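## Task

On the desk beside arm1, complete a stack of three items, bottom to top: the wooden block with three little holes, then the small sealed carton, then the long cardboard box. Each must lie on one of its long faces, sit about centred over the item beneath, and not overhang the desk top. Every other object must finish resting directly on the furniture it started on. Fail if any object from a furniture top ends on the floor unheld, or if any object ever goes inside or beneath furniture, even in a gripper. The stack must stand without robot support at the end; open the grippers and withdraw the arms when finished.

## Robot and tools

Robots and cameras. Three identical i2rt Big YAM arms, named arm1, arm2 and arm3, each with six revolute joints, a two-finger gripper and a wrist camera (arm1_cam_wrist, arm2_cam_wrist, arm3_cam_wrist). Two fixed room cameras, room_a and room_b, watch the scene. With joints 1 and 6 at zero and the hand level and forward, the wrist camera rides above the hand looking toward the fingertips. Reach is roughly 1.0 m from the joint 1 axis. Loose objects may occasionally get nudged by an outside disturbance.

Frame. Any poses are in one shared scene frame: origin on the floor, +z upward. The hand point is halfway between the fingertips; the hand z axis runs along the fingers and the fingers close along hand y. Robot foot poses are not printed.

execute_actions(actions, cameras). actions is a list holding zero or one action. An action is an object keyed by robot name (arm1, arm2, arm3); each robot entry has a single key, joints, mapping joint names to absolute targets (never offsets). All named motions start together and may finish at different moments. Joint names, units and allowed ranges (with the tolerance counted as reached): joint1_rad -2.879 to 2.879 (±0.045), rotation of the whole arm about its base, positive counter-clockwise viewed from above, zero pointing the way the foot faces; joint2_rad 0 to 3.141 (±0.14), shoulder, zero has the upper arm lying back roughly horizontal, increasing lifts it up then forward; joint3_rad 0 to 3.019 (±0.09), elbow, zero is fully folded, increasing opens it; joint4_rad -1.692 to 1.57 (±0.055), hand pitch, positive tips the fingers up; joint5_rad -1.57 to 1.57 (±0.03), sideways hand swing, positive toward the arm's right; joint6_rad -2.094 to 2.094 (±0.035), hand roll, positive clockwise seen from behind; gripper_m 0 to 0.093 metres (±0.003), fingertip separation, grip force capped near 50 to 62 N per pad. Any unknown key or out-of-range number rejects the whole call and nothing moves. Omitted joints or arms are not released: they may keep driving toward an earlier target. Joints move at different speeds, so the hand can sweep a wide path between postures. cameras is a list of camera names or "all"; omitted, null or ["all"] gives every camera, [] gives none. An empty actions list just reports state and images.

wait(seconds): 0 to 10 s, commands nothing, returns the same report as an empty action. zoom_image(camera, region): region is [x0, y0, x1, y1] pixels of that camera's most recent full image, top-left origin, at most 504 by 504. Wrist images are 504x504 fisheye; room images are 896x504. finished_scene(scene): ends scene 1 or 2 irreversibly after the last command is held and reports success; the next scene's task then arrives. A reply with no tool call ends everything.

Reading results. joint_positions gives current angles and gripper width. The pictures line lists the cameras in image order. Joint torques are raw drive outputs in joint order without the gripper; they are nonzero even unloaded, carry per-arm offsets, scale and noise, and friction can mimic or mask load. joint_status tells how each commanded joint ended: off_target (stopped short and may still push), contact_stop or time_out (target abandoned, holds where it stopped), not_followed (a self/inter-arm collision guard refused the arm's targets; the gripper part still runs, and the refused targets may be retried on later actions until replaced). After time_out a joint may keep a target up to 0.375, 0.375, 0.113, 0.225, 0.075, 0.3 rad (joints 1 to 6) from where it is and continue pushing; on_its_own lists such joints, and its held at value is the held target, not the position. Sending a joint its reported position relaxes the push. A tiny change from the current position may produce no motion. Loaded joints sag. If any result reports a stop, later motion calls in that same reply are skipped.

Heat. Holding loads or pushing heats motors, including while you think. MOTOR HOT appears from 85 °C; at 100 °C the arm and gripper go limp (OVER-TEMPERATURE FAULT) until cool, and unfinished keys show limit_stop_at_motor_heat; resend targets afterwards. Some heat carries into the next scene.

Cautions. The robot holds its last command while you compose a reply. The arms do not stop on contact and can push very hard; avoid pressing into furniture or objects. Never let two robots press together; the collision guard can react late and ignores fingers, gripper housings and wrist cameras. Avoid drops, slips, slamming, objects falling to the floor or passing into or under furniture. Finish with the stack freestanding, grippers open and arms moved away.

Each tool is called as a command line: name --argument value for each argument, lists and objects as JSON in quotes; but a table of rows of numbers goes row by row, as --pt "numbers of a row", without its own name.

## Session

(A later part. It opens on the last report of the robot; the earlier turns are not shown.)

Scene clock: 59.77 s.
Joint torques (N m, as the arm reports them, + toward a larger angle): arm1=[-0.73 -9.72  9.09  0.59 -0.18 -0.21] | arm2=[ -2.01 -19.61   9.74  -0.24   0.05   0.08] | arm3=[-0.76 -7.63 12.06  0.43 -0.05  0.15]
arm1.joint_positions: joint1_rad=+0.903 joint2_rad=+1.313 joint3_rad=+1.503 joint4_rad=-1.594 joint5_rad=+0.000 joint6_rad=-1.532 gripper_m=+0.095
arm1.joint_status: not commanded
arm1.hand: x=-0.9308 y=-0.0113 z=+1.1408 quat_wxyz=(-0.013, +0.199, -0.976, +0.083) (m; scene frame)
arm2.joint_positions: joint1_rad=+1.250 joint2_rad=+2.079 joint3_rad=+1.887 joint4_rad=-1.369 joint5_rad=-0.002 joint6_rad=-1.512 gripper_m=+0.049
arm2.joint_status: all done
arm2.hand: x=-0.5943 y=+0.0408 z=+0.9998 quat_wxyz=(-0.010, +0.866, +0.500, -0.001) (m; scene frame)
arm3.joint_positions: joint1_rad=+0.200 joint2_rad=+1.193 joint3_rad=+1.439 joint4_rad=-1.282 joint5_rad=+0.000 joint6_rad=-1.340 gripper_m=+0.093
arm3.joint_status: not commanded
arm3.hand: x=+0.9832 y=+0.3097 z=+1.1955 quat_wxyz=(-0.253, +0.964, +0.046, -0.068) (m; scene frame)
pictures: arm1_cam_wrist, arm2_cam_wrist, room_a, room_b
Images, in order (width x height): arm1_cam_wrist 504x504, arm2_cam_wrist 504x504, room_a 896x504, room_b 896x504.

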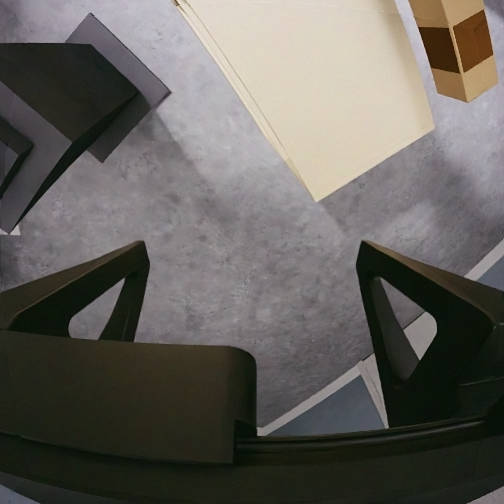

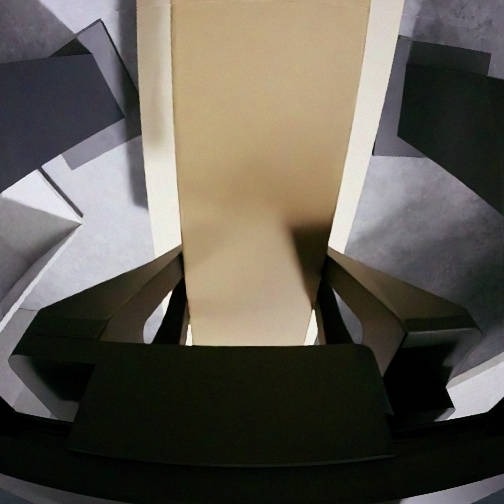

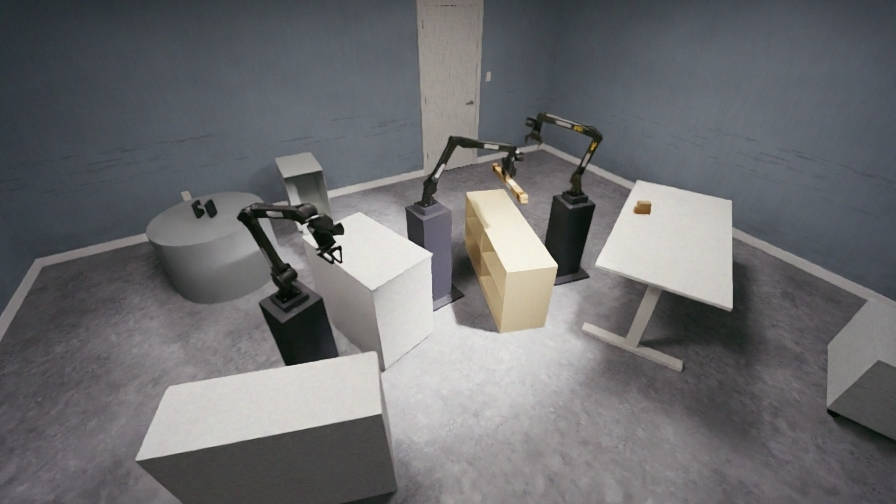

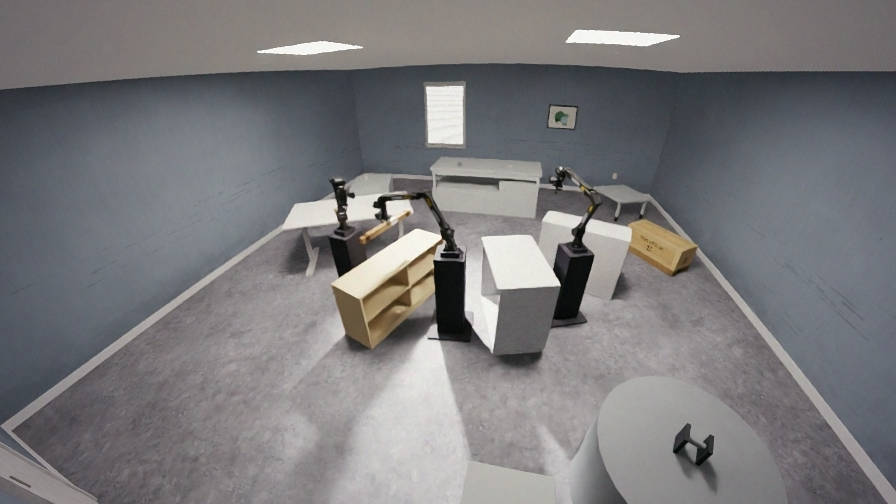

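execute_actions --actions '[{"arm2":{"joints":{"joint2_rad":2.29,"joint3_rad":1.71,"joint4_rad":-0.975}}}]' --cameras '["arm2_cam_wrist","room_a","room_b"]'

zoom_image --camera "room_a" --region '[440,130,580,260]'

zoom_image --camera "room_b" --region '[325,190,465,310]'

Scene clock: 62.60 s.
Joint torques (N m, as the arm reports them, + toward a larger angle): arm1=[-0.72 -9.74  9.09  0.58 -0.18 -0.21] | arm2=[ -2.6  -23.06   7.13   0.72   0.06   0.04] | arm3=[-0.77 -7.7  12.04  0.42 -0.06  0.16]
arm1.joint_positions: joint1_rad=+0.903 joint2_rad=+1.313 joint3_rad=+1.503 joint4_rad=-1.594 joint5_rad=+0.000 joint6_rad=-1.532 gripper_m=+0.095
arm1.joint_status: not commanded
arm1.hand: x=-0.9308 y=-0.0113 z=+1.1408 quat_wxyz=(-0.013, +0.199, -0.976, +0.083) (m; scene frame)
arm2.joint_positions: joint1_rad=+1.250 joint2_rad=+2.313 joint3_rad=+1.691 joint4_rad=-0.986 joint5_rad=-0.002 joint6_rad=-1.512 gripper_m=+0.049
arm2.joint_status: all done
arm2.hand: x=-0.5821 y=+0.0376 z=+0.7852 quat_wxyz=(+0.010, +0.866, +0.500, +0.013) (m; scene frame)
arm3.joint_positions: joint1_rad=+0.200 joint2_rad=+1.193 joint3_rad=+1.439 joint4_rad=-1.282 joint5_rad=+0.000 joint6_rad=-1.340 gripper_m=+0.093
arm3.joint_status: not commanded
arm3.hand: x=+0.9832 y=+0.3097 z=+1.1955 quat_wxyz=(-0.253, +0.964, +0.046, -0.068) (m; scene frame)
pictures: arm2_cam_wrist, room_a, room_b
Images, in order (width x height): arm2_cam_wrist 504x504, room_a 896x504, room_b 896x504.

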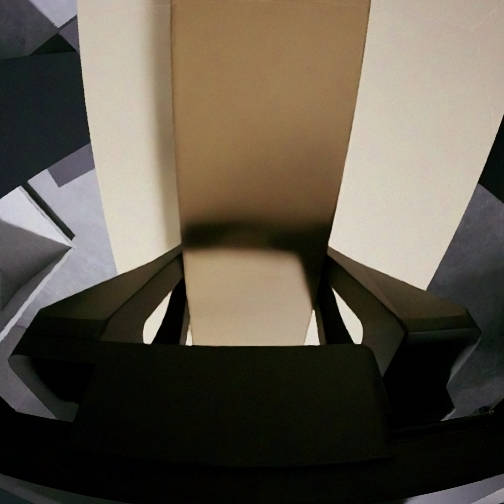

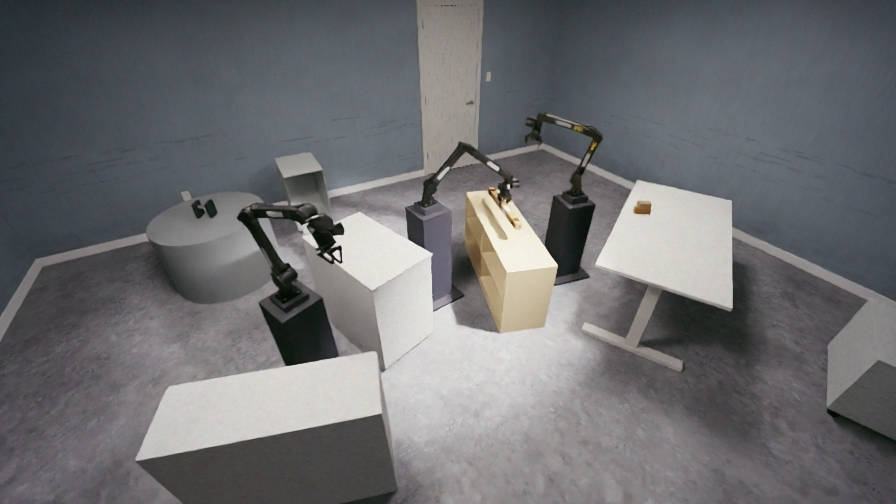

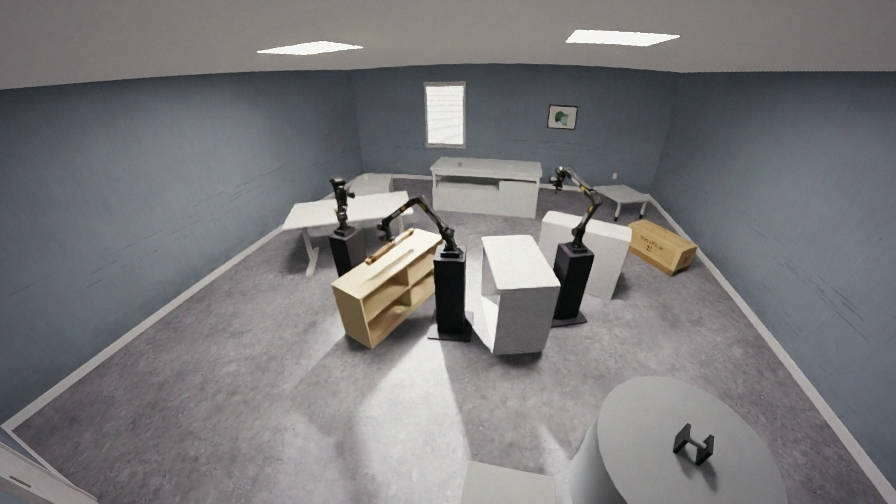

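Region (440, 130, 580, 260) of room_a's 896x504 image, scaled by 3.600, with more detail than that image has; it fills the top 468 rows of this view, and the rest is white.

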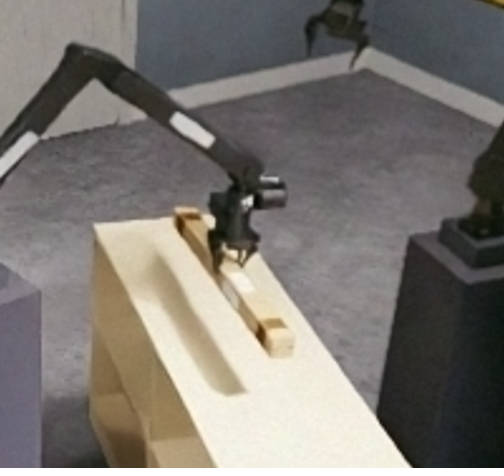

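Region (325, 190, 465, 310) of room_b's 896x504 image, scaled by 3.600, with more detail than that image has; it fills the top 432 rows of this view, and the rest is white.

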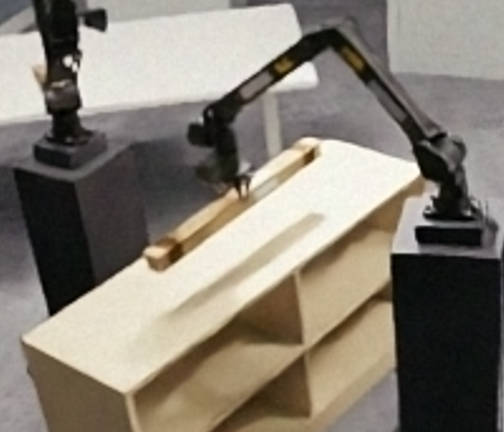

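execute_actions --actions '[{"arm2":{"joints":{"joint2_rad":2.44,"joint3_rad":1.74,"joint4_rad":-0.83}}}]' --cameras '["arm2_cam_wrist","room_b"]'

zoom_image --camera "room_b" --region '[325,190,465,310]'

Scene clock: 64.90 s.
Joint torques (N m, as the arm reports them, + toward a larger angle): arm1=[-0.73 -9.75  9.09  0.58 -0.18 -0.21] | arm2=[ -2.43 -21.95   7.64   0.65   0.05   0.06] | arm3=[-0.77 -7.69 12.05  0.43 -0.06  0.15]
arm1.joint_positions: joint1_rad=+0.903 joint2_rad=+1.313 joint3_rad=+1.503 joint4_rad=-1.594 joint5_rad=+0.000 joint6_rad=-1.532 gripper_m=+0.095
arm1.joint_status: not commanded
arm1.hand: x=-0.9308 y=-0.0113 z=+1.1408 quat_wxyz=(-0.013, +0.199, -0.976, +0.083) (m; scene frame)
arm2.joint_positions: joint1_rad=+1.250 joint2_rad=+2.442 joint3_rad=+1.706 joint4_rad=-0.840 joint5_rad=-0.002 joint6_rad=-1.512 gripper_m=+0.049
arm2.joint_status: all done
arm2.hand: x=-0.5896 y=+0.0424 z=+0.7102 quat_wxyz=(-0.004, +0.866, +0.500, +0.004) (m; scene frame)
arm3.joint_positions: joint1_rad=+0.200 joint2_rad=+1.193 joint3_rad=+1.439 joint4_rad=-1.282 joint5_rad=+0.000 joint6_rad=-1.340 gripper_m=+0.093
arm3.joint_status: not commanded
arm3.hand: x=+0.9832 y=+0.3097 z=+1.1955 quat_wxyz=(-0.253, +0.964, +0.046, -0.068) (m; scene frame)
pictures: arm2_cam_wrist, room_b
Images, in order (width x height): arm2_cam_wrist 504x504, room_b 896x504.

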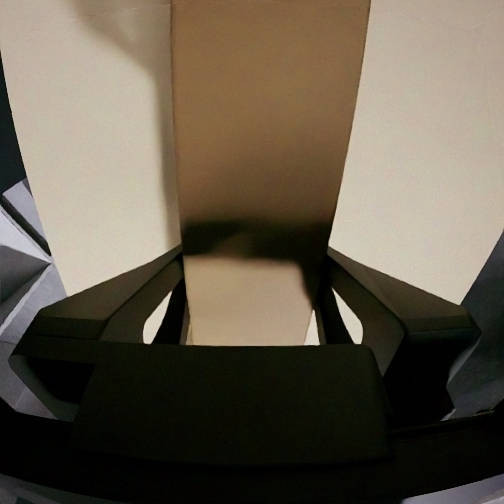

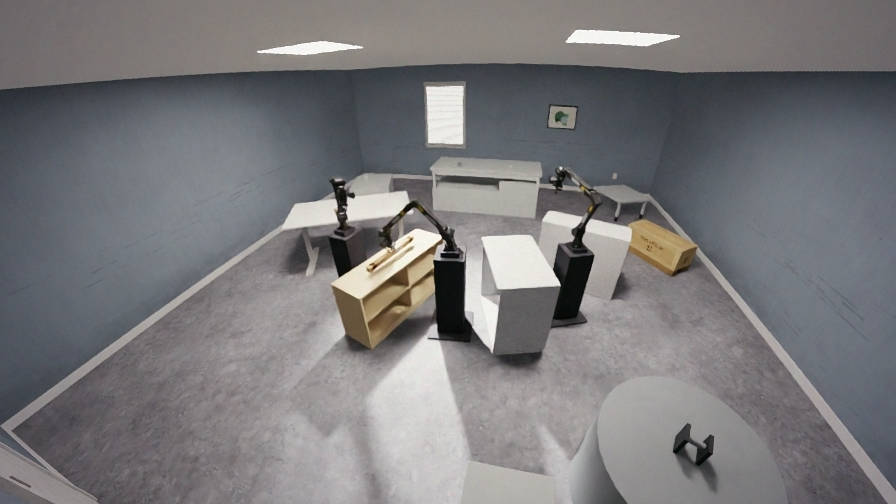

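Region (325, 190, 465, 310) of room_b's 896x504 image, scaled by 3.600, with more detail than that image has; it fills the top 432 rows of this view, and the rest is white.

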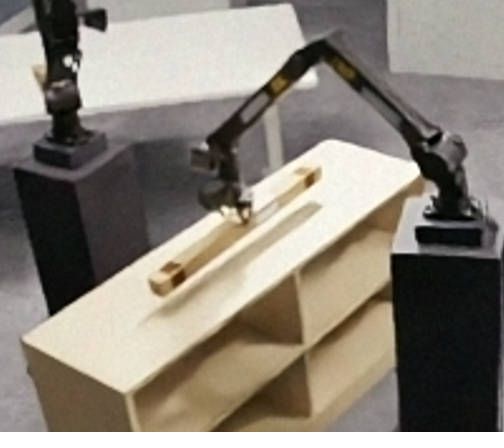

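execute_actions --actions '[]'

Scene clock: 66.20 s.
Joint torques (N m, as the arm reports them, + toward a larger angle): arm1=[-0.74 -9.71  9.09  0.58 -0.18 -0.21] | arm2=[ -2.48 -21.71   7.72   0.72   0.06   0.06] | arm3=[-0.76 -7.74 12.04  0.42 -0.06  0.15]
arm1.joint_positions: joint1_rad=+0.903 joint2_rad=+1.313 joint3_rad=+1.503 joint4_rad=-1.594 joint5_rad=+0.000 joint6_rad=-1.532 gripper_m=+0.095
arm1.joint_status: not commanded
arm1.hand: x=-0.9308 y=-0.0113 z=+1.1408 quat_wxyz=(-0.013, +0.199, -0.976, +0.083) (m; scene frame)
arm2.joint_positions: joint1_rad=+1.250 joint2_rad=+2.442 joint3_rad=+1.706 joint4_rad=-0.840 joint5_rad=-0.002 joint6_rad=-1.512 gripper_m=+0.049
arm2.joint_status: all done
arm2.hand: x=-0.5896 y=+0.0424 z=+0.7102 quat_wxyz=(-0.004, +0.866, +0.500, +0.004) (m; scene frame)
arm3.joint_positions: joint1_rad=+0.200 joint2_rad=+1.193 joint3_rad=+1.439 joint4_rad=-1.282 joint5_rad=+0.000 joint6_rad=-1.340 gripper_m=+0.093
arm3.joint_status: not commanded
arm3.hand: x=+0.9832 y=+0.3097 z=+1.1955 quat_wxyz=(-0.253, +0.964, +0.046, -0.068) (m; scene frame)
pictures: arm1_cam_wrist, arm2_cam_wrist, arm3_cam_wrist, room_a, room_b
Images, in order (width x height): arm1_cam_wrist 504x504, arm2_cam_wrist 504x504, arm3_cam_wrist 504x504, room_a 896x504, room_b 896x504.

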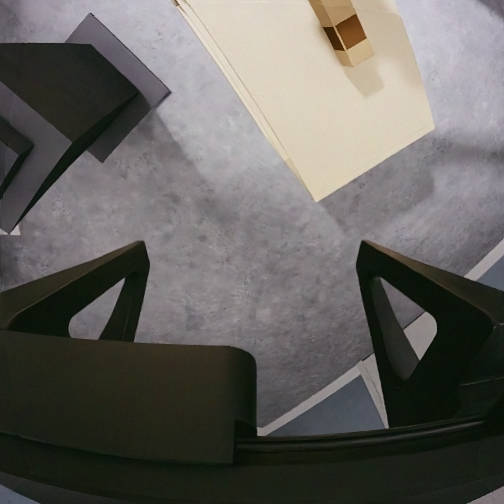

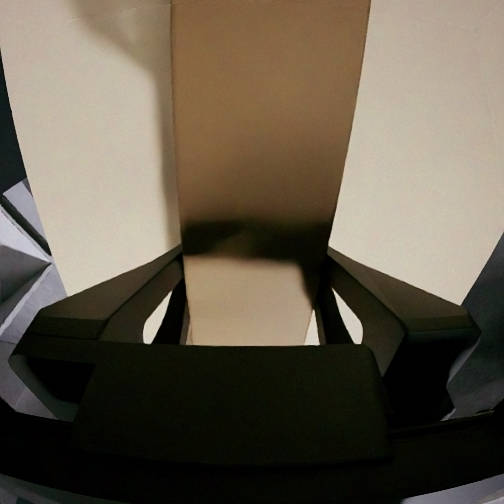

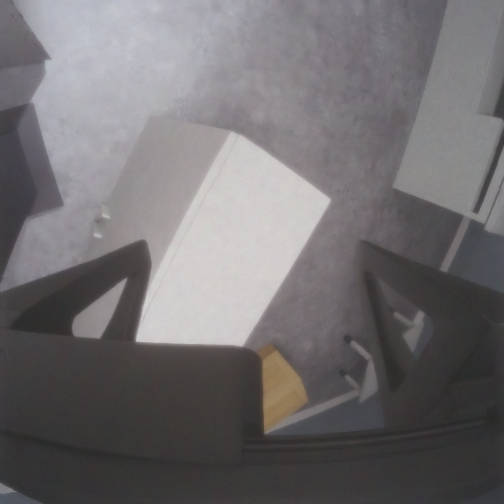

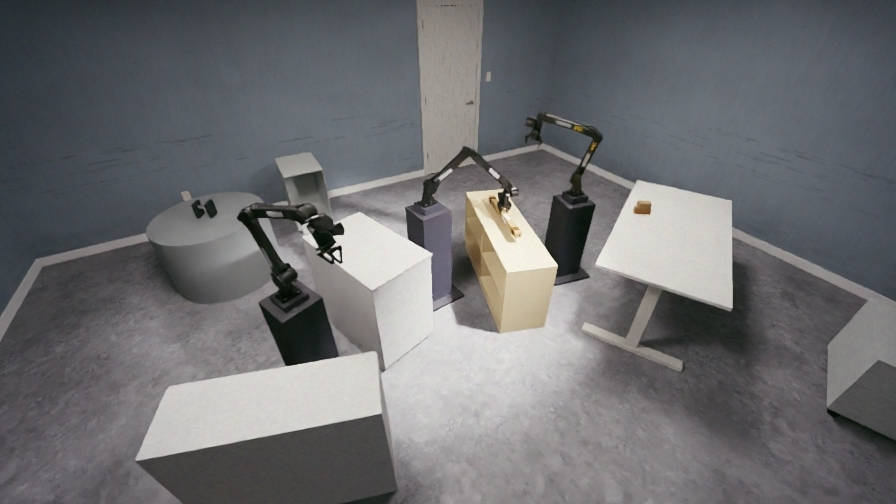

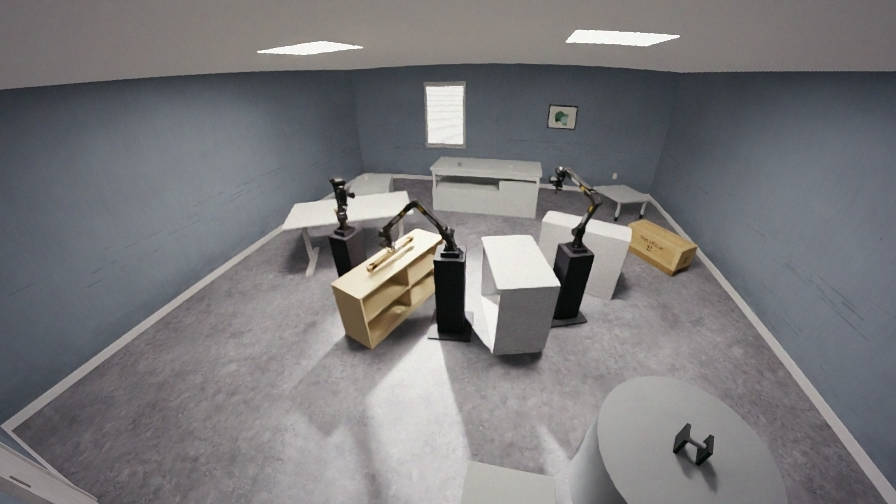

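zoom_image --camera "room_a" --region '[420, 140, 680, 300]'

execute_actions --actions '[{"arm2":{"joints":{"joint2_rad":2.49,"joint4_rad":-0.80}}}]' --cameras '["room_b","arm2_cam_wrist"]'

Region (420, 140, 680, 300) of room_a's 896x504 image, scaled by 1.938, with more detail than that image has; it fills the top 310 rows of this view, and the rest is white.

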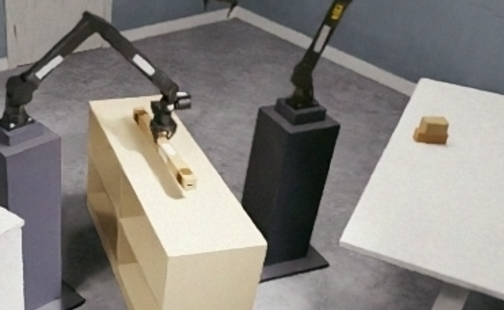

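Scene clock: 67.20 s.
Joint torques (N m, as the arm reports them, + toward a larger angle): arm1=[-0.71 -9.73  9.09  0.58 -0.18 -0.21] | arm2=[ -2.63 -20.53   7.49   0.67   0.05   0.06] | arm3=[-0.78 -7.67 12.04  0.41 -0.05  0.15]
arm1.joint_positions: joint1_rad=+0.903 joint2_rad=+1.313 joint3_rad=+1.503 joint4_rad=-1.594 joint5_rad=+0.000 joint6_rad=-1.532 gripper_m=+0.095
arm1.joint_status: not commanded
arm1.hand: x=-0.9308 y=-0.0113 z=+1.1408 quat_wxyz=(-0.013, +0.199, -0.976, +0.083) (m; scene frame)
arm2.joint_positions: joint1_rad=+1.250 joint2_rad=+2.468 joint3_rad=+1.706 joint4_rad=-0.812 joint5_rad=-0.002 joint6_rad=-1.512 gripper_m=+0.049
arm2.joint_status: all done
arm2.hand: x=-0.5885 y=+0.0421 z=+0.6944 quat_wxyz=(-0.005, +0.866, +0.500, +0.003) (m; scene frame)
arm3.joint_positions: joint1_rad=+0.200 joint2_rad=+1.193 joint3_rad=+1.439 joint4_rad=-1.282 joint5_rad=+0.000 joint6_rad=-1.340 gripper_m=+0.093
arm3.joint_status: not commanded
arm3.hand: x=+0.9832 y=+0.3097 z=+1.1955 quat_wxyz=(-0.253, +0.964, +0.046, -0.068) (m; scene frame)
pictures: arm2_cam_wrist, room_b
Images, in order (width x height): arm2_cam_wrist 504x504, room_b 896x504.

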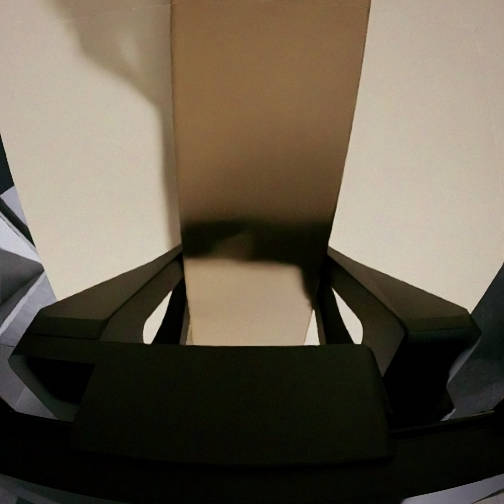

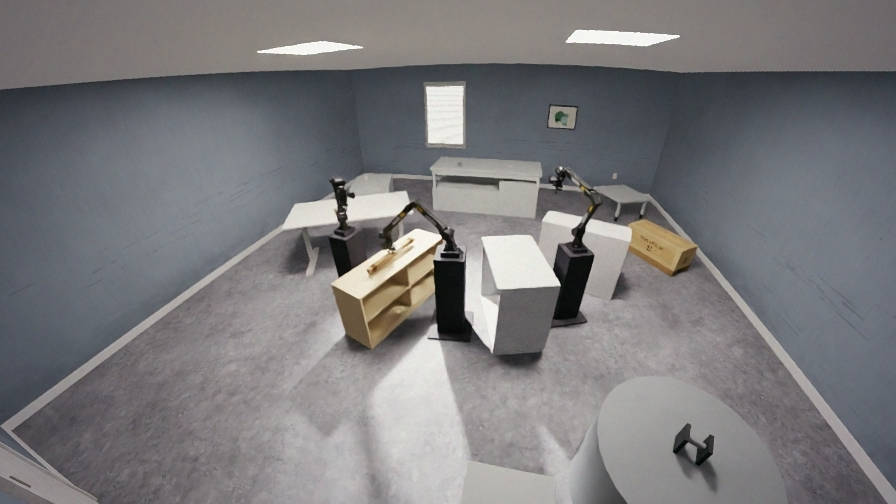

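execute_actions --actions '[{"arm2":{"joints":{"joint2_rad":2.515,"joint4_rad":-0.785}}}]' --cameras '["room_b"]'

Scene clock: 68.13 s.
Joint torques (N m, as the arm reports them, + toward a larger angle): arm1=[-0.71 -9.73  9.08  0.58 -0.18 -0.21] | arm2=[ -2.46 -20.01   7.49   0.77   0.07   0.07] | arm3=[-0.78 -7.75 12.05  0.41 -0.05  0.15]
arm1.joint_positions: joint1_rad=+0.903 joint2_rad=+1.313 joint3_rad=+1.503 joint4_rad=-1.594 joint5_rad=+0.000 joint6_rad=-1.532 gripper_m=+0.095
arm1.joint_status: not commanded
arm1.hand: x=-0.9308 y=-0.0113 z=+1.1408 quat_wxyz=(-0.013, +0.199, -0.976, +0.083) (m; scene frame)
arm2.joint_positions: joint1_rad=+1.250 joint2_rad=+2.493 joint3_rad=+1.706 joint4_rad=-0.797 joint5_rad=-0.002 joint6_rad=-1.512 gripper_m=+0.049
arm2.joint_status: all done
arm2.hand: x=-0.5844 y=+0.0402 z=+0.6792 quat_wxyz=(-0.001, +0.866, +0.500, +0.006) (m; scene frame)
arm3.joint_positions: joint1_rad=+0.200 joint2_rad=+1.193 joint3_rad=+1.439 joint4_rad=-1.282 joint5_rad=+0.000 joint6_rad=-1.340 gripper_m=+0.093
arm3.joint_status: not commanded
arm3.hand: x=+0.9832 y=+0.3097 z=+1.1955 quat_wxyz=(-0.253, +0.964, +0.046, -0.068) (m; scene frame)
pictures: room_b
Images, in order (width x height): room_b 896x504.

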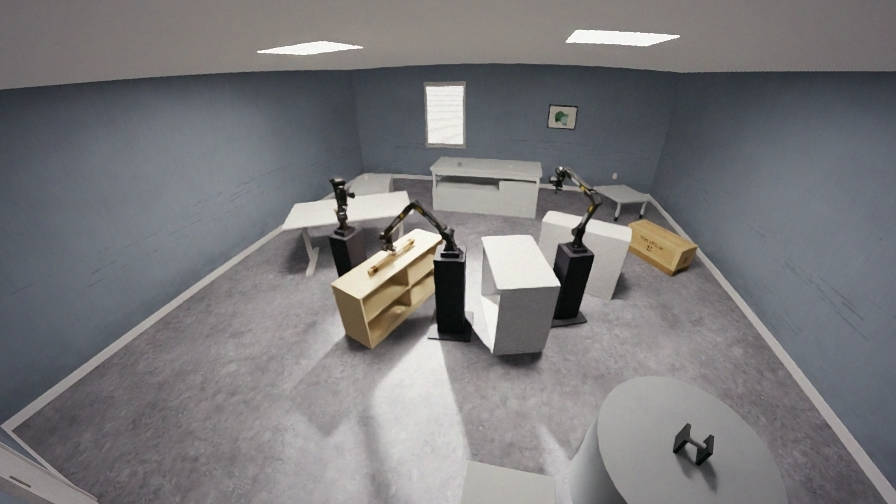

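zoom_image --camera "room_b" --region '[330, 190, 470, 300]'

Region (330, 190, 470, 300) of room_b's 896x504 image, scaled by 3.600, with more detail than that image has; it fills the top 396 rows of this view, and the rest is white.

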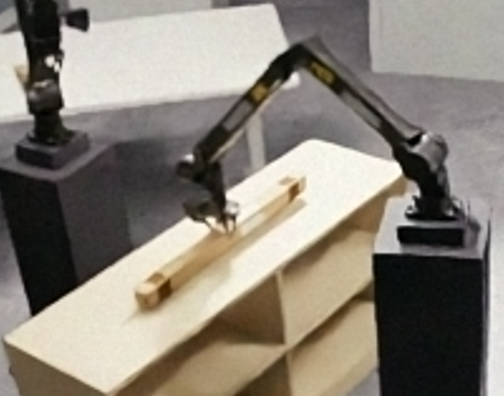

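execute_actions --actions '[{"arm2":{"joints":{"joint2_rad":2.54,"joint4_rad":-0.765}}}]' --cameras '["room_b"]'

zoom_image --camera "room_b" --region '[330, 190, 470, 300]'

Scene clock: 69.17 s.
Joint torques (N m, as the arm reports them, + toward a larger angle): arm1=[-0.74 -9.74  9.09  0.59 -0.18 -0.21] | arm2=[ -2.5  -19.51   7.35   0.74   0.04   0.05] | arm3=[-0.82 -7.65 12.05  0.43 -0.06  0.16]
arm1.joint_positions: joint1_rad=+0.903 joint2_rad=+1.313 joint3_rad=+1.503 joint4_rad=-1.594 joint5_rad=+0.000 joint6_rad=-1.532 gripper_m=+0.095
arm1.joint_status: not commanded
arm1.hand: x=-0.9308 y=-0.0113 z=+1.1408 quat_wxyz=(-0.013, +0.199, -0.976, +0.083) (m; scene frame)
arm2.joint_positions: joint1_rad=+1.250 joint2_rad=+2.515 joint3_rad=+1.706 joint4_rad=-0.776 joint5_rad=-0.002 joint6_rad=-1.511 gripper_m=+0.049
arm2.joint_status: all done
arm2.hand: x=-0.5822 y=+0.0393 z=+0.6656 quat_wxyz=(+0.000, +0.866, +0.499, +0.006) (m; scene frame)
arm3.joint_positions: joint1_rad=+0.200 joint2_rad=+1.193 joint3_rad=+1.439 joint4_rad=-1.282 joint5_rad=+0.000 joint6_rad=-1.340 gripper_m=+0.093
arm3.joint_status: not commanded
arm3.hand: x=+0.9832 y=+0.3097 z=+1.1955 quat_wxyz=(-0.253, +0.964, +0.046, -0.068) (m; scene frame)
pictures: room_b
Images, in order (width x height): room_b 896x504.

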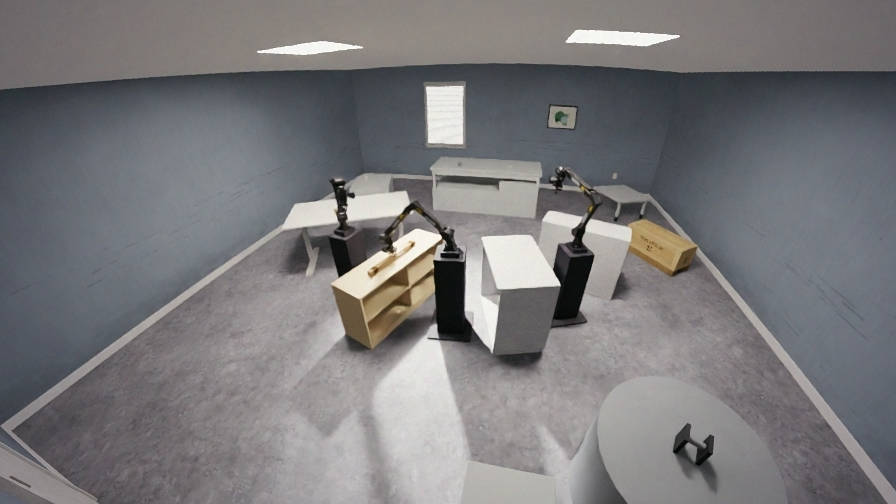

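Region (330, 190, 470, 300) of room_b's 896x504 image, scaled by 3.600, with more detail than that image has; it fills the top 396 rows of this view, and the rest is white.

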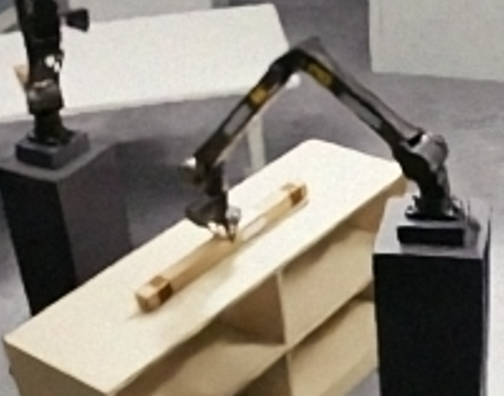

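execute_actions --actions '[{"arm2":{"joints":{"joint2_rad":2.565,"joint4_rad":-0.74}}}]' --cameras '["room_b"]'

zoom_image --camera "room_b" --region '[330, 190, 470, 300]'

Scene clock: 69.97 s.
Joint torques (N m, as the arm reports them, + toward a larger angle): arm1=[-0.74 -9.74  9.08  0.58 -0.18 -0.21] | arm2=[ -2.41 -18.04   7.35   0.81   0.09   0.05] | arm3=[-0.77 -7.68 12.04  0.43 -0.05  0.15]
arm1.joint_positions: joint1_rad=+0.903 joint2_rad=+1.313 joint3_rad=+1.503 joint4_rad=-1.594 joint5_rad=+0.000 joint6_rad=-1.532 gripper_m=+0.095
arm1.joint_status: not commanded
arm1.hand: x=-0.9308 y=-0.0113 z=+1.1408 quat_wxyz=(-0.013, +0.199, -0.976, +0.083) (m; scene frame)
arm2.joint_positions: joint1_rad=+1.250 joint2_rad=+2.522 joint3_rad=+1.707 joint4_rad=-0.754 joint5_rad=-0.003 joint6_rad=-1.511 gripper_m=+0.049
arm2.joint_status: all done
arm2.hand: x=-0.5851 y=+0.0407 z=+0.6614 quat_wxyz=(-0.007, +0.866, +0.499, +0.001) (m; scene frame)
arm3.joint_positions: joint1_rad=+0.200 joint2_rad=+1.193 joint3_rad=+1.439 joint4_rad=-1.282 joint5_rad=+0.000 joint6_rad=-1.340 gripper_m=+0.093
arm3.joint_status: not commanded
arm3.hand: x=+0.9832 y=+0.3097 z=+1.1955 quat_wxyz=(-0.253, +0.964, +0.046, -0.068) (m; scene frame)
pictures: room_b
Images, in order (width x height): room_b 896x504.

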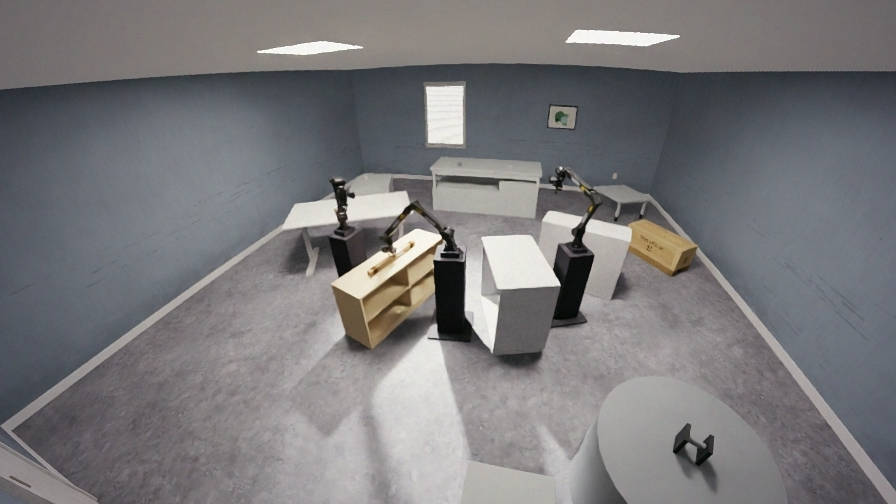

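Region (330, 190, 470, 300) of room_b's 896x504 image, scaled by 3.600, with more detail than that image has; it fills the top 396 rows of this view, and the rest is white.

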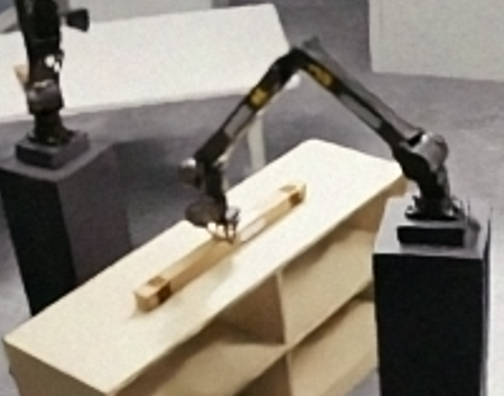

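execute_actions --actions '[{"arm2":{"joints":{"joint2_rad":2.522,"gripper_m":0.093}}}]' --cameras '[]'

execute_actions --actions '[{"arm2":{"joints":{"joint2_rad":1.9,"joint4_rad":-1.3}}}]' --cameras '["arm2_cam_wrist","room_b"]'

Scene clock: 71.80 s.
Joint torques (N m, as the arm reports them, + toward a larger angle): arm1=[-0.71 -9.72  9.08  0.58 -0.18 -0.21] | arm2=[ -2.26 -22.64   7.4    0.78   0.08   0.03] | arm3=[-0.79 -7.68 12.06  0.42 -0.05  0.15]
arm1.joint_positions: joint1_rad=+0.903 joint2_rad=+1.313 joint3_rad=+1.503 joint4_rad=-1.594 joint5_rad=+0.000 joint6_rad=-1.532 gripper_m=+0.095
arm1.joint_status: not commanded
arm1.hand: x=-0.9308 y=-0.0113 z=+1.1408 quat_wxyz=(-0.013, +0.199, -0.976, +0.083) (m; scene frame)
arm2.joint_positions: joint1_rad=+1.250 joint2_rad=+2.522 joint3_rad=+1.707 joint4_rad=-0.752 joint5_rad=-0.003 joint6_rad=-1.511 gripper_m=+0.093
arm2.joint_status: all done
arm2.hand: x=-0.5857 y=+0.0409 z=+0.6614 quat_wxyz=(-0.008, +0.866, +0.499, +0.001) (m; scene frame)
arm3.joint_positions: joint1_rad=+0.200 joint2_rad=+1.193 joint3_rad=+1.439 joint4_rad=-1.282 joint5_rad=+0.000 joint6_rad=-1.340 gripper_m=+0.093
arm3.joint_status: not commanded
arm3.hand: x=+0.9832 y=+0.3097 z=+1.1955 quat_wxyz=(-0.253, +0.964, +0.046, -0.068) (m; scene frame)
pictures: none
No camera images: the call's "cameras" was empty. Leave "cameras" out to get every camera's image.

Scene clock: 73.33 s.
Joint torques (N m, as the arm reports them, + toward a larger angle): arm1=[-0.71 -9.77  9.07  0.58 -0.18 -0.21] | arm2=[ -2.76 -16.96   8.73  -0.06   0.07   0.06] | arm3=[-0.78 -7.67 12.04  0.42 -0.05  0.16]
arm1.joint_positions: joint1_rad=+0.903 joint2_rad=+1.313 joint3_rad=+1.503 joint4_rad=-1.594 joint5_rad=+0.000 joint6_rad=-1.532 gripper_m=+0.095
arm1.joint_status: not commanded
arm1.hand: x=-0.9308 y=-0.0113 z=+1.1408 quat_wxyz=(-0.013, +0.199, -0.976, +0.083) (m; scene frame)
arm2.joint_positions: joint1_rad=+1.250 joint2_rad=+1.884 joint3_rad=+1.726 joint4_rad=-1.288 joint5_rad=-0.002 joint6_rad=-1.511 gripper_m=+0.093
arm2.joint_status: all done
arm2.hand: x=-0.5657 y=+0.0256 z=+1.0559 quat_wxyz=(-0.058, +0.864, +0.499, -0.032) (m; scene frame)
arm3.joint_positions: joint1_rad=+0.200 joint2_rad=+1.193 joint3_rad=+1.439 joint4_rad=-1.282 joint5_rad=+0.000 joint6_rad=-1.340 gripper_m=+0.093
arm3.joint_status: not commanded
arm3.hand: x=+0.9832 y=+0.3097 z=+1.1955 quat_wxyz=(-0.253, +0.964, +0.046, -0.068) (m; scene frame)
pictures: arm2_cam_wrist, room_b
Images, in order (width x height): arm2_cam_wrist 504x504, room_b 896x504.

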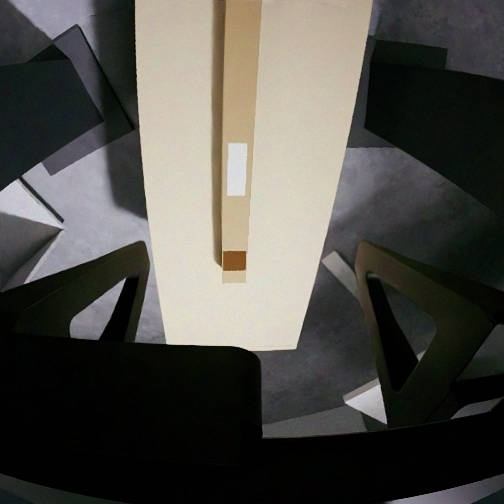

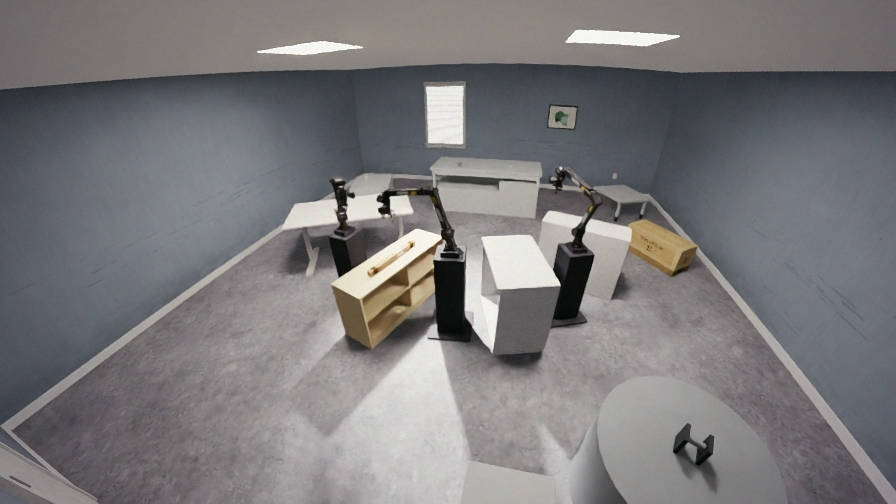

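execute_actions --actions '[{"arm2":{"joints":{"joint1_rad":0.0,"joint2_rad":1.3,"joint3_rad":1.4,"joint4_rad":-1.3}},"arm1":{"joints":{"joint1_rad":1.483,"joint6_rad":-1.605}}}]' --cameras '["room_b"]'

Scene clock: 77.43 s.
Joint torques (N m, as the arm reports them, + toward a larger angle): arm1=[-0.47 -9.83  9.09  0.56 -0.18 -0.21] | arm2=[-1.55 -8.77  7.45  0.54 -0.03  0.08] | arm3=[-0.81 -7.7  12.04  0.42 -0.05  0.16]
arm1.joint_positions: joint1_rad=+1.483 joint2_rad=+1.313 joint3_rad=+1.503 joint4_rad=-1.594 joint5_rad=+0.000 joint6_rad=-1.587 gripper_m=+0.095
arm1.joint_status: all done
arm1.hand: x=-0.7573 y=+0.1438 z=+1.1378 quat_wxyz=(-0.033, +0.494, -0.866, +0.073) (m; scene frame)
arm2.joint_positions: joint1_rad=-0.002 joint2_rad=+1.284 joint3_rad=+1.413 joint4_rad=-1.289 joint5_rad=+0.001 joint6_rad=-1.511 gripper_m=+0.093
arm2.joint_status: all done
arm2.hand: x=+0.0476 y=+0.2009 z=+1.2281 quat_wxyz=(-0.210, +0.972, -0.101, +0.008) (m; scene frame)
arm3.joint_positions: joint1_rad=+0.200 joint2_rad=+1.193 joint3_rad=+1.439 joint4_rad=-1.282 joint5_rad=+0.000 joint6_rad=-1.340 gripper_m=+0.093
arm3.joint_status: not commanded
arm3.hand: x=+0.9832 y=+0.3097 z=+1.1955 quat_wxyz=(-0.253, +0.964, +0.046, -0.068) (m; scene frame)
pictures: room_b
Images, in order (width x height): room_b 896x504.

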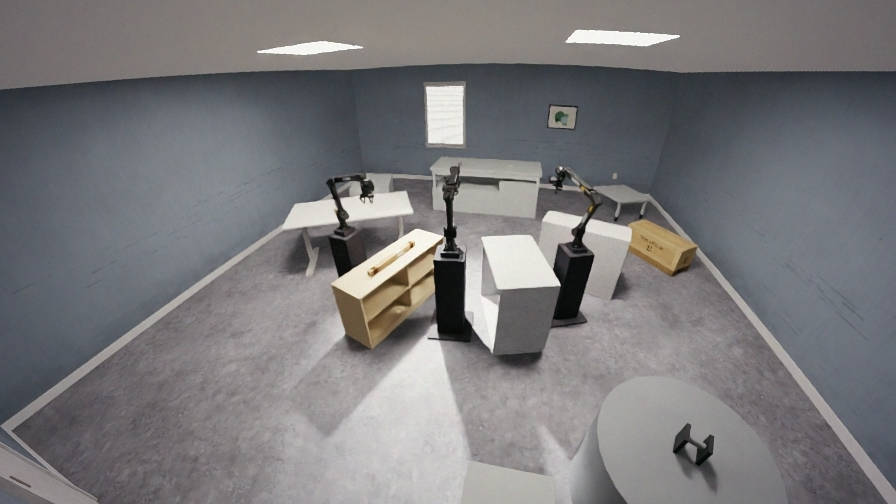

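execute_actions --actions '[{"arm1":{"joints":{"joint2_rad":1.95,"joint3_rad":1.95,"joint4_rad":-1.55}}}]' --cameras '["arm1_cam_wrist"]'

Scene clock: 79.70 s.
Joint torques (N m, as the arm reports them, + toward a larger angle): arm1=[ -0.56 -19.92  13.81   0.53  -0.18  -0.22] | arm2=[-1.44 -8.22  7.42  0.59 -0.03  0.09] | arm3=[-0.77 -7.66 12.05  0.43 -0.05  0.15]
arm1.joint_positions: joint1_rad=+1.483 joint2_rad=+1.964 joint3_rad=+1.898 joint4_rad=-1.552 joint5_rad=+0.000 joint6_rad=-1.589 gripper_m=+0.095
arm1.joint_status: all done
arm1.hand: x=-0.5955 y=+0.0423 z=+0.9766 quat_wxyz=(+0.018, +0.496, -0.868, -0.021) (m; scene frame)
arm2.joint_positions: joint1_rad=-0.002 joint2_rad=+1.284 joint3_rad=+1.413 joint4_rad=-1.289 joint5_rad=+0.001 joint6_rad=-1.511 gripper_m=+0.093
arm2.joint_status: not commanded
arm2.hand: x=+0.0476 y=+0.2009 z=+1.2281 quat_wxyz=(-0.210, +0.972, -0.101, +0.008) (m; scene frame)
arm3.joint_positions: joint1_rad=+0.200 joint2_rad=+1.193 joint3_rad=+1.439 joint4_rad=-1.282 joint5_rad=+0.000 joint6_rad=-1.340 gripper_m=+0.093
arm3.joint_status: not commanded
arm3.hand: x=+0.9832 y=+0.3097 z=+1.1955 quat_wxyz=(-0.253, +0.964, +0.046, -0.068) (m; scene frame)
pictures: arm1_cam_wrist
Images, in order (width x height): arm1_cam_wrist 504x504.

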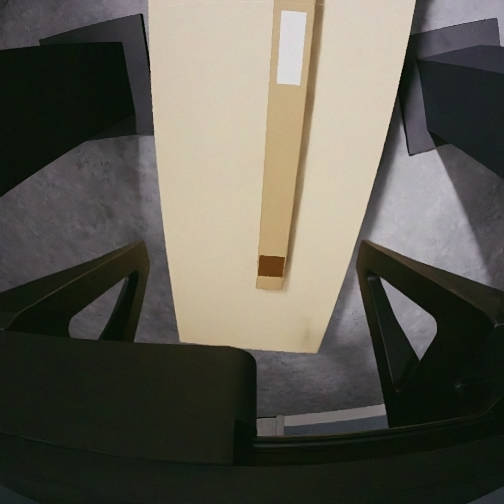

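execute_actions --actions '[{"arm1":{"joints":{"joint1_rad":1.51,"joint2_rad":2.19,"joint3_rad":1.67,"joint4_rad":-1.025,"joint6_rad":-1.51}}}]' --cameras '["arm1_cam_wrist"]'

Scene clock: 84.60 s.
Joint torques (N m, as the arm reports them, + toward a larger angle): arm1=[ -0.33 -20.29  10.21   0.86  -0.18   0.07] | arm2=[-1.57 -8.3   7.35  0.55 -0.06  0.07] | arm3=[-0.83 -7.69 12.04  0.43 -0.05  0.15]
arm1.joint_positions: joint1_rad=+1.506 joint2_rad=+2.192 joint3_rad=+1.645 joint4_rad=-1.033 joint5_rad=+0.000 joint6_rad=-1.527 gripper_m=+0.095
arm1.joint_status: all done
arm1.hand: x=-0.5718 y=+0.0417 z=+0.7470 quat_wxyz=(+0.009, +0.479, -0.877, -0.004) (m; scene frame)
arm2.joint_positions: joint1_rad=-0.002 joint2_rad=+1.284 joint3_rad=+1.413 joint4_rad=-1.289 joint5_rad=+0.001 joint6_rad=-1.511 gripper_m=+0.093
arm2.joint_status: not commanded
arm2.hand: x=+0.0476 y=+0.2009 z=+1.2281 quat_wxyz=(-0.210, +0.972, -0.101, +0.008) (m; scene frame)
arm3.joint_positions: joint1_rad=+0.200 joint2_rad=+1.193 joint3_rad=+1.439 joint4_rad=-1.282 joint5_rad=+0.000 joint6_rad=-1.340 gripper_m=+0.093
arm3.joint_status: not commanded
arm3.hand: x=+0.9832 y=+0.3097 z=+1.1955 quat_wxyz=(-0.253, +0.964, +0.046, -0.068) (m; scene frame)
pictures: arm1_cam_wrist
Images, in order (width x height): arm1_cam_wrist 504x504.

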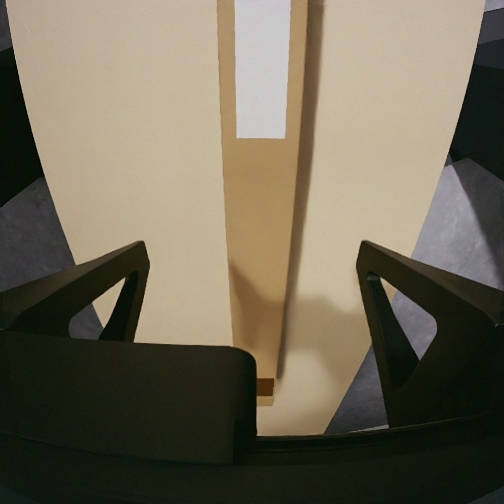

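execute_actions --actions '[{"arm1":{"joints":{"joint2_rad":2.33,"joint3_rad":1.63,"joint4_rad":-0.84}}}]' --cameras '["arm1_cam_wrist","room_b"]'

Scene clock: 87.30 s.
Joint torques (N m, as the arm reports them, + toward a larger angle): arm1=[ -0.28 -22.58   7.78   0.9   -0.19   0.06] | arm2=[-1.75 -8.22  7.37  0.59 -0.04  0.07] | arm3=[-0.79 -7.72 12.05  0.41 -0.05  0.15]
arm1.joint_positions: joint1_rad=+1.506 joint2_rad=+2.350 joint3_rad=+1.622 joint4_rad=-0.848 joint5_rad=+0.000 joint6_rad=-1.527 gripper_m=+0.095
arm1.joint_status: all done
arm1.hand: x=-0.5743 y=+0.0418 z=+0.6448 quat_wxyz=(+0.008, +0.479, -0.878, -0.003) (m; scene frame)
arm2.joint_positions: joint1_rad=-0.002 joint2_rad=+1.284 joint3_rad=+1.413 joint4_rad=-1.289 joint5_rad=+0.001 joint6_rad=-1.511 gripper_m=+0.093
arm2.joint_status: not commanded
arm2.hand: x=+0.0476 y=+0.2009 z=+1.2281 quat_wxyz=(-0.210, +0.972, -0.101, +0.008) (m; scene frame)
arm3.joint_positions: joint1_rad=+0.200 joint2_rad=+1.193 joint3_rad=+1.439 joint4_rad=-1.282 joint5_rad=+0.000 joint6_rad=-1.340 gripper_m=+0.093
arm3.joint_status: not commanded
arm3.hand: x=+0.9832 y=+0.3097 z=+1.1955 quat_wxyz=(-0.253, +0.964, +0.046, -0.068) (m; scene frame)
pictures: arm1_cam_wrist, room_b
Images, in order (width x height): arm1_cam_wrist 504x504, room_b 896x504.

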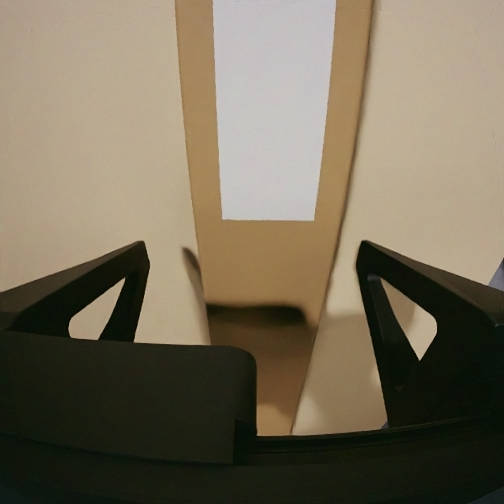

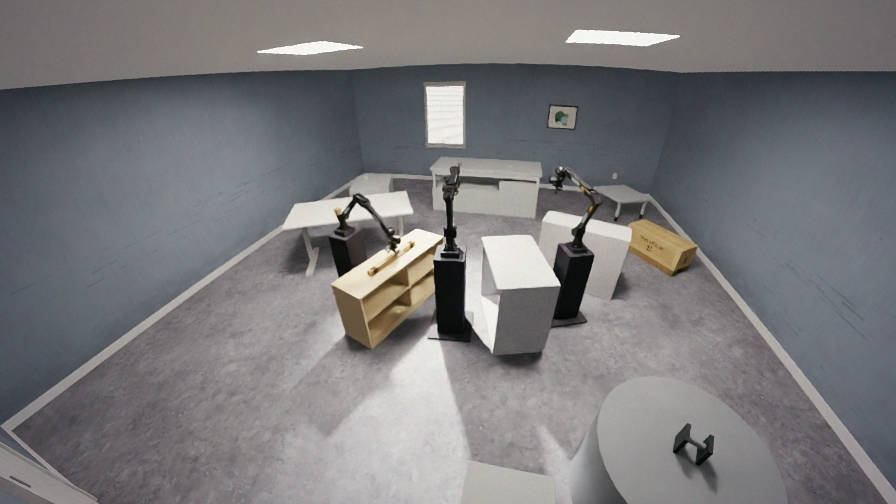

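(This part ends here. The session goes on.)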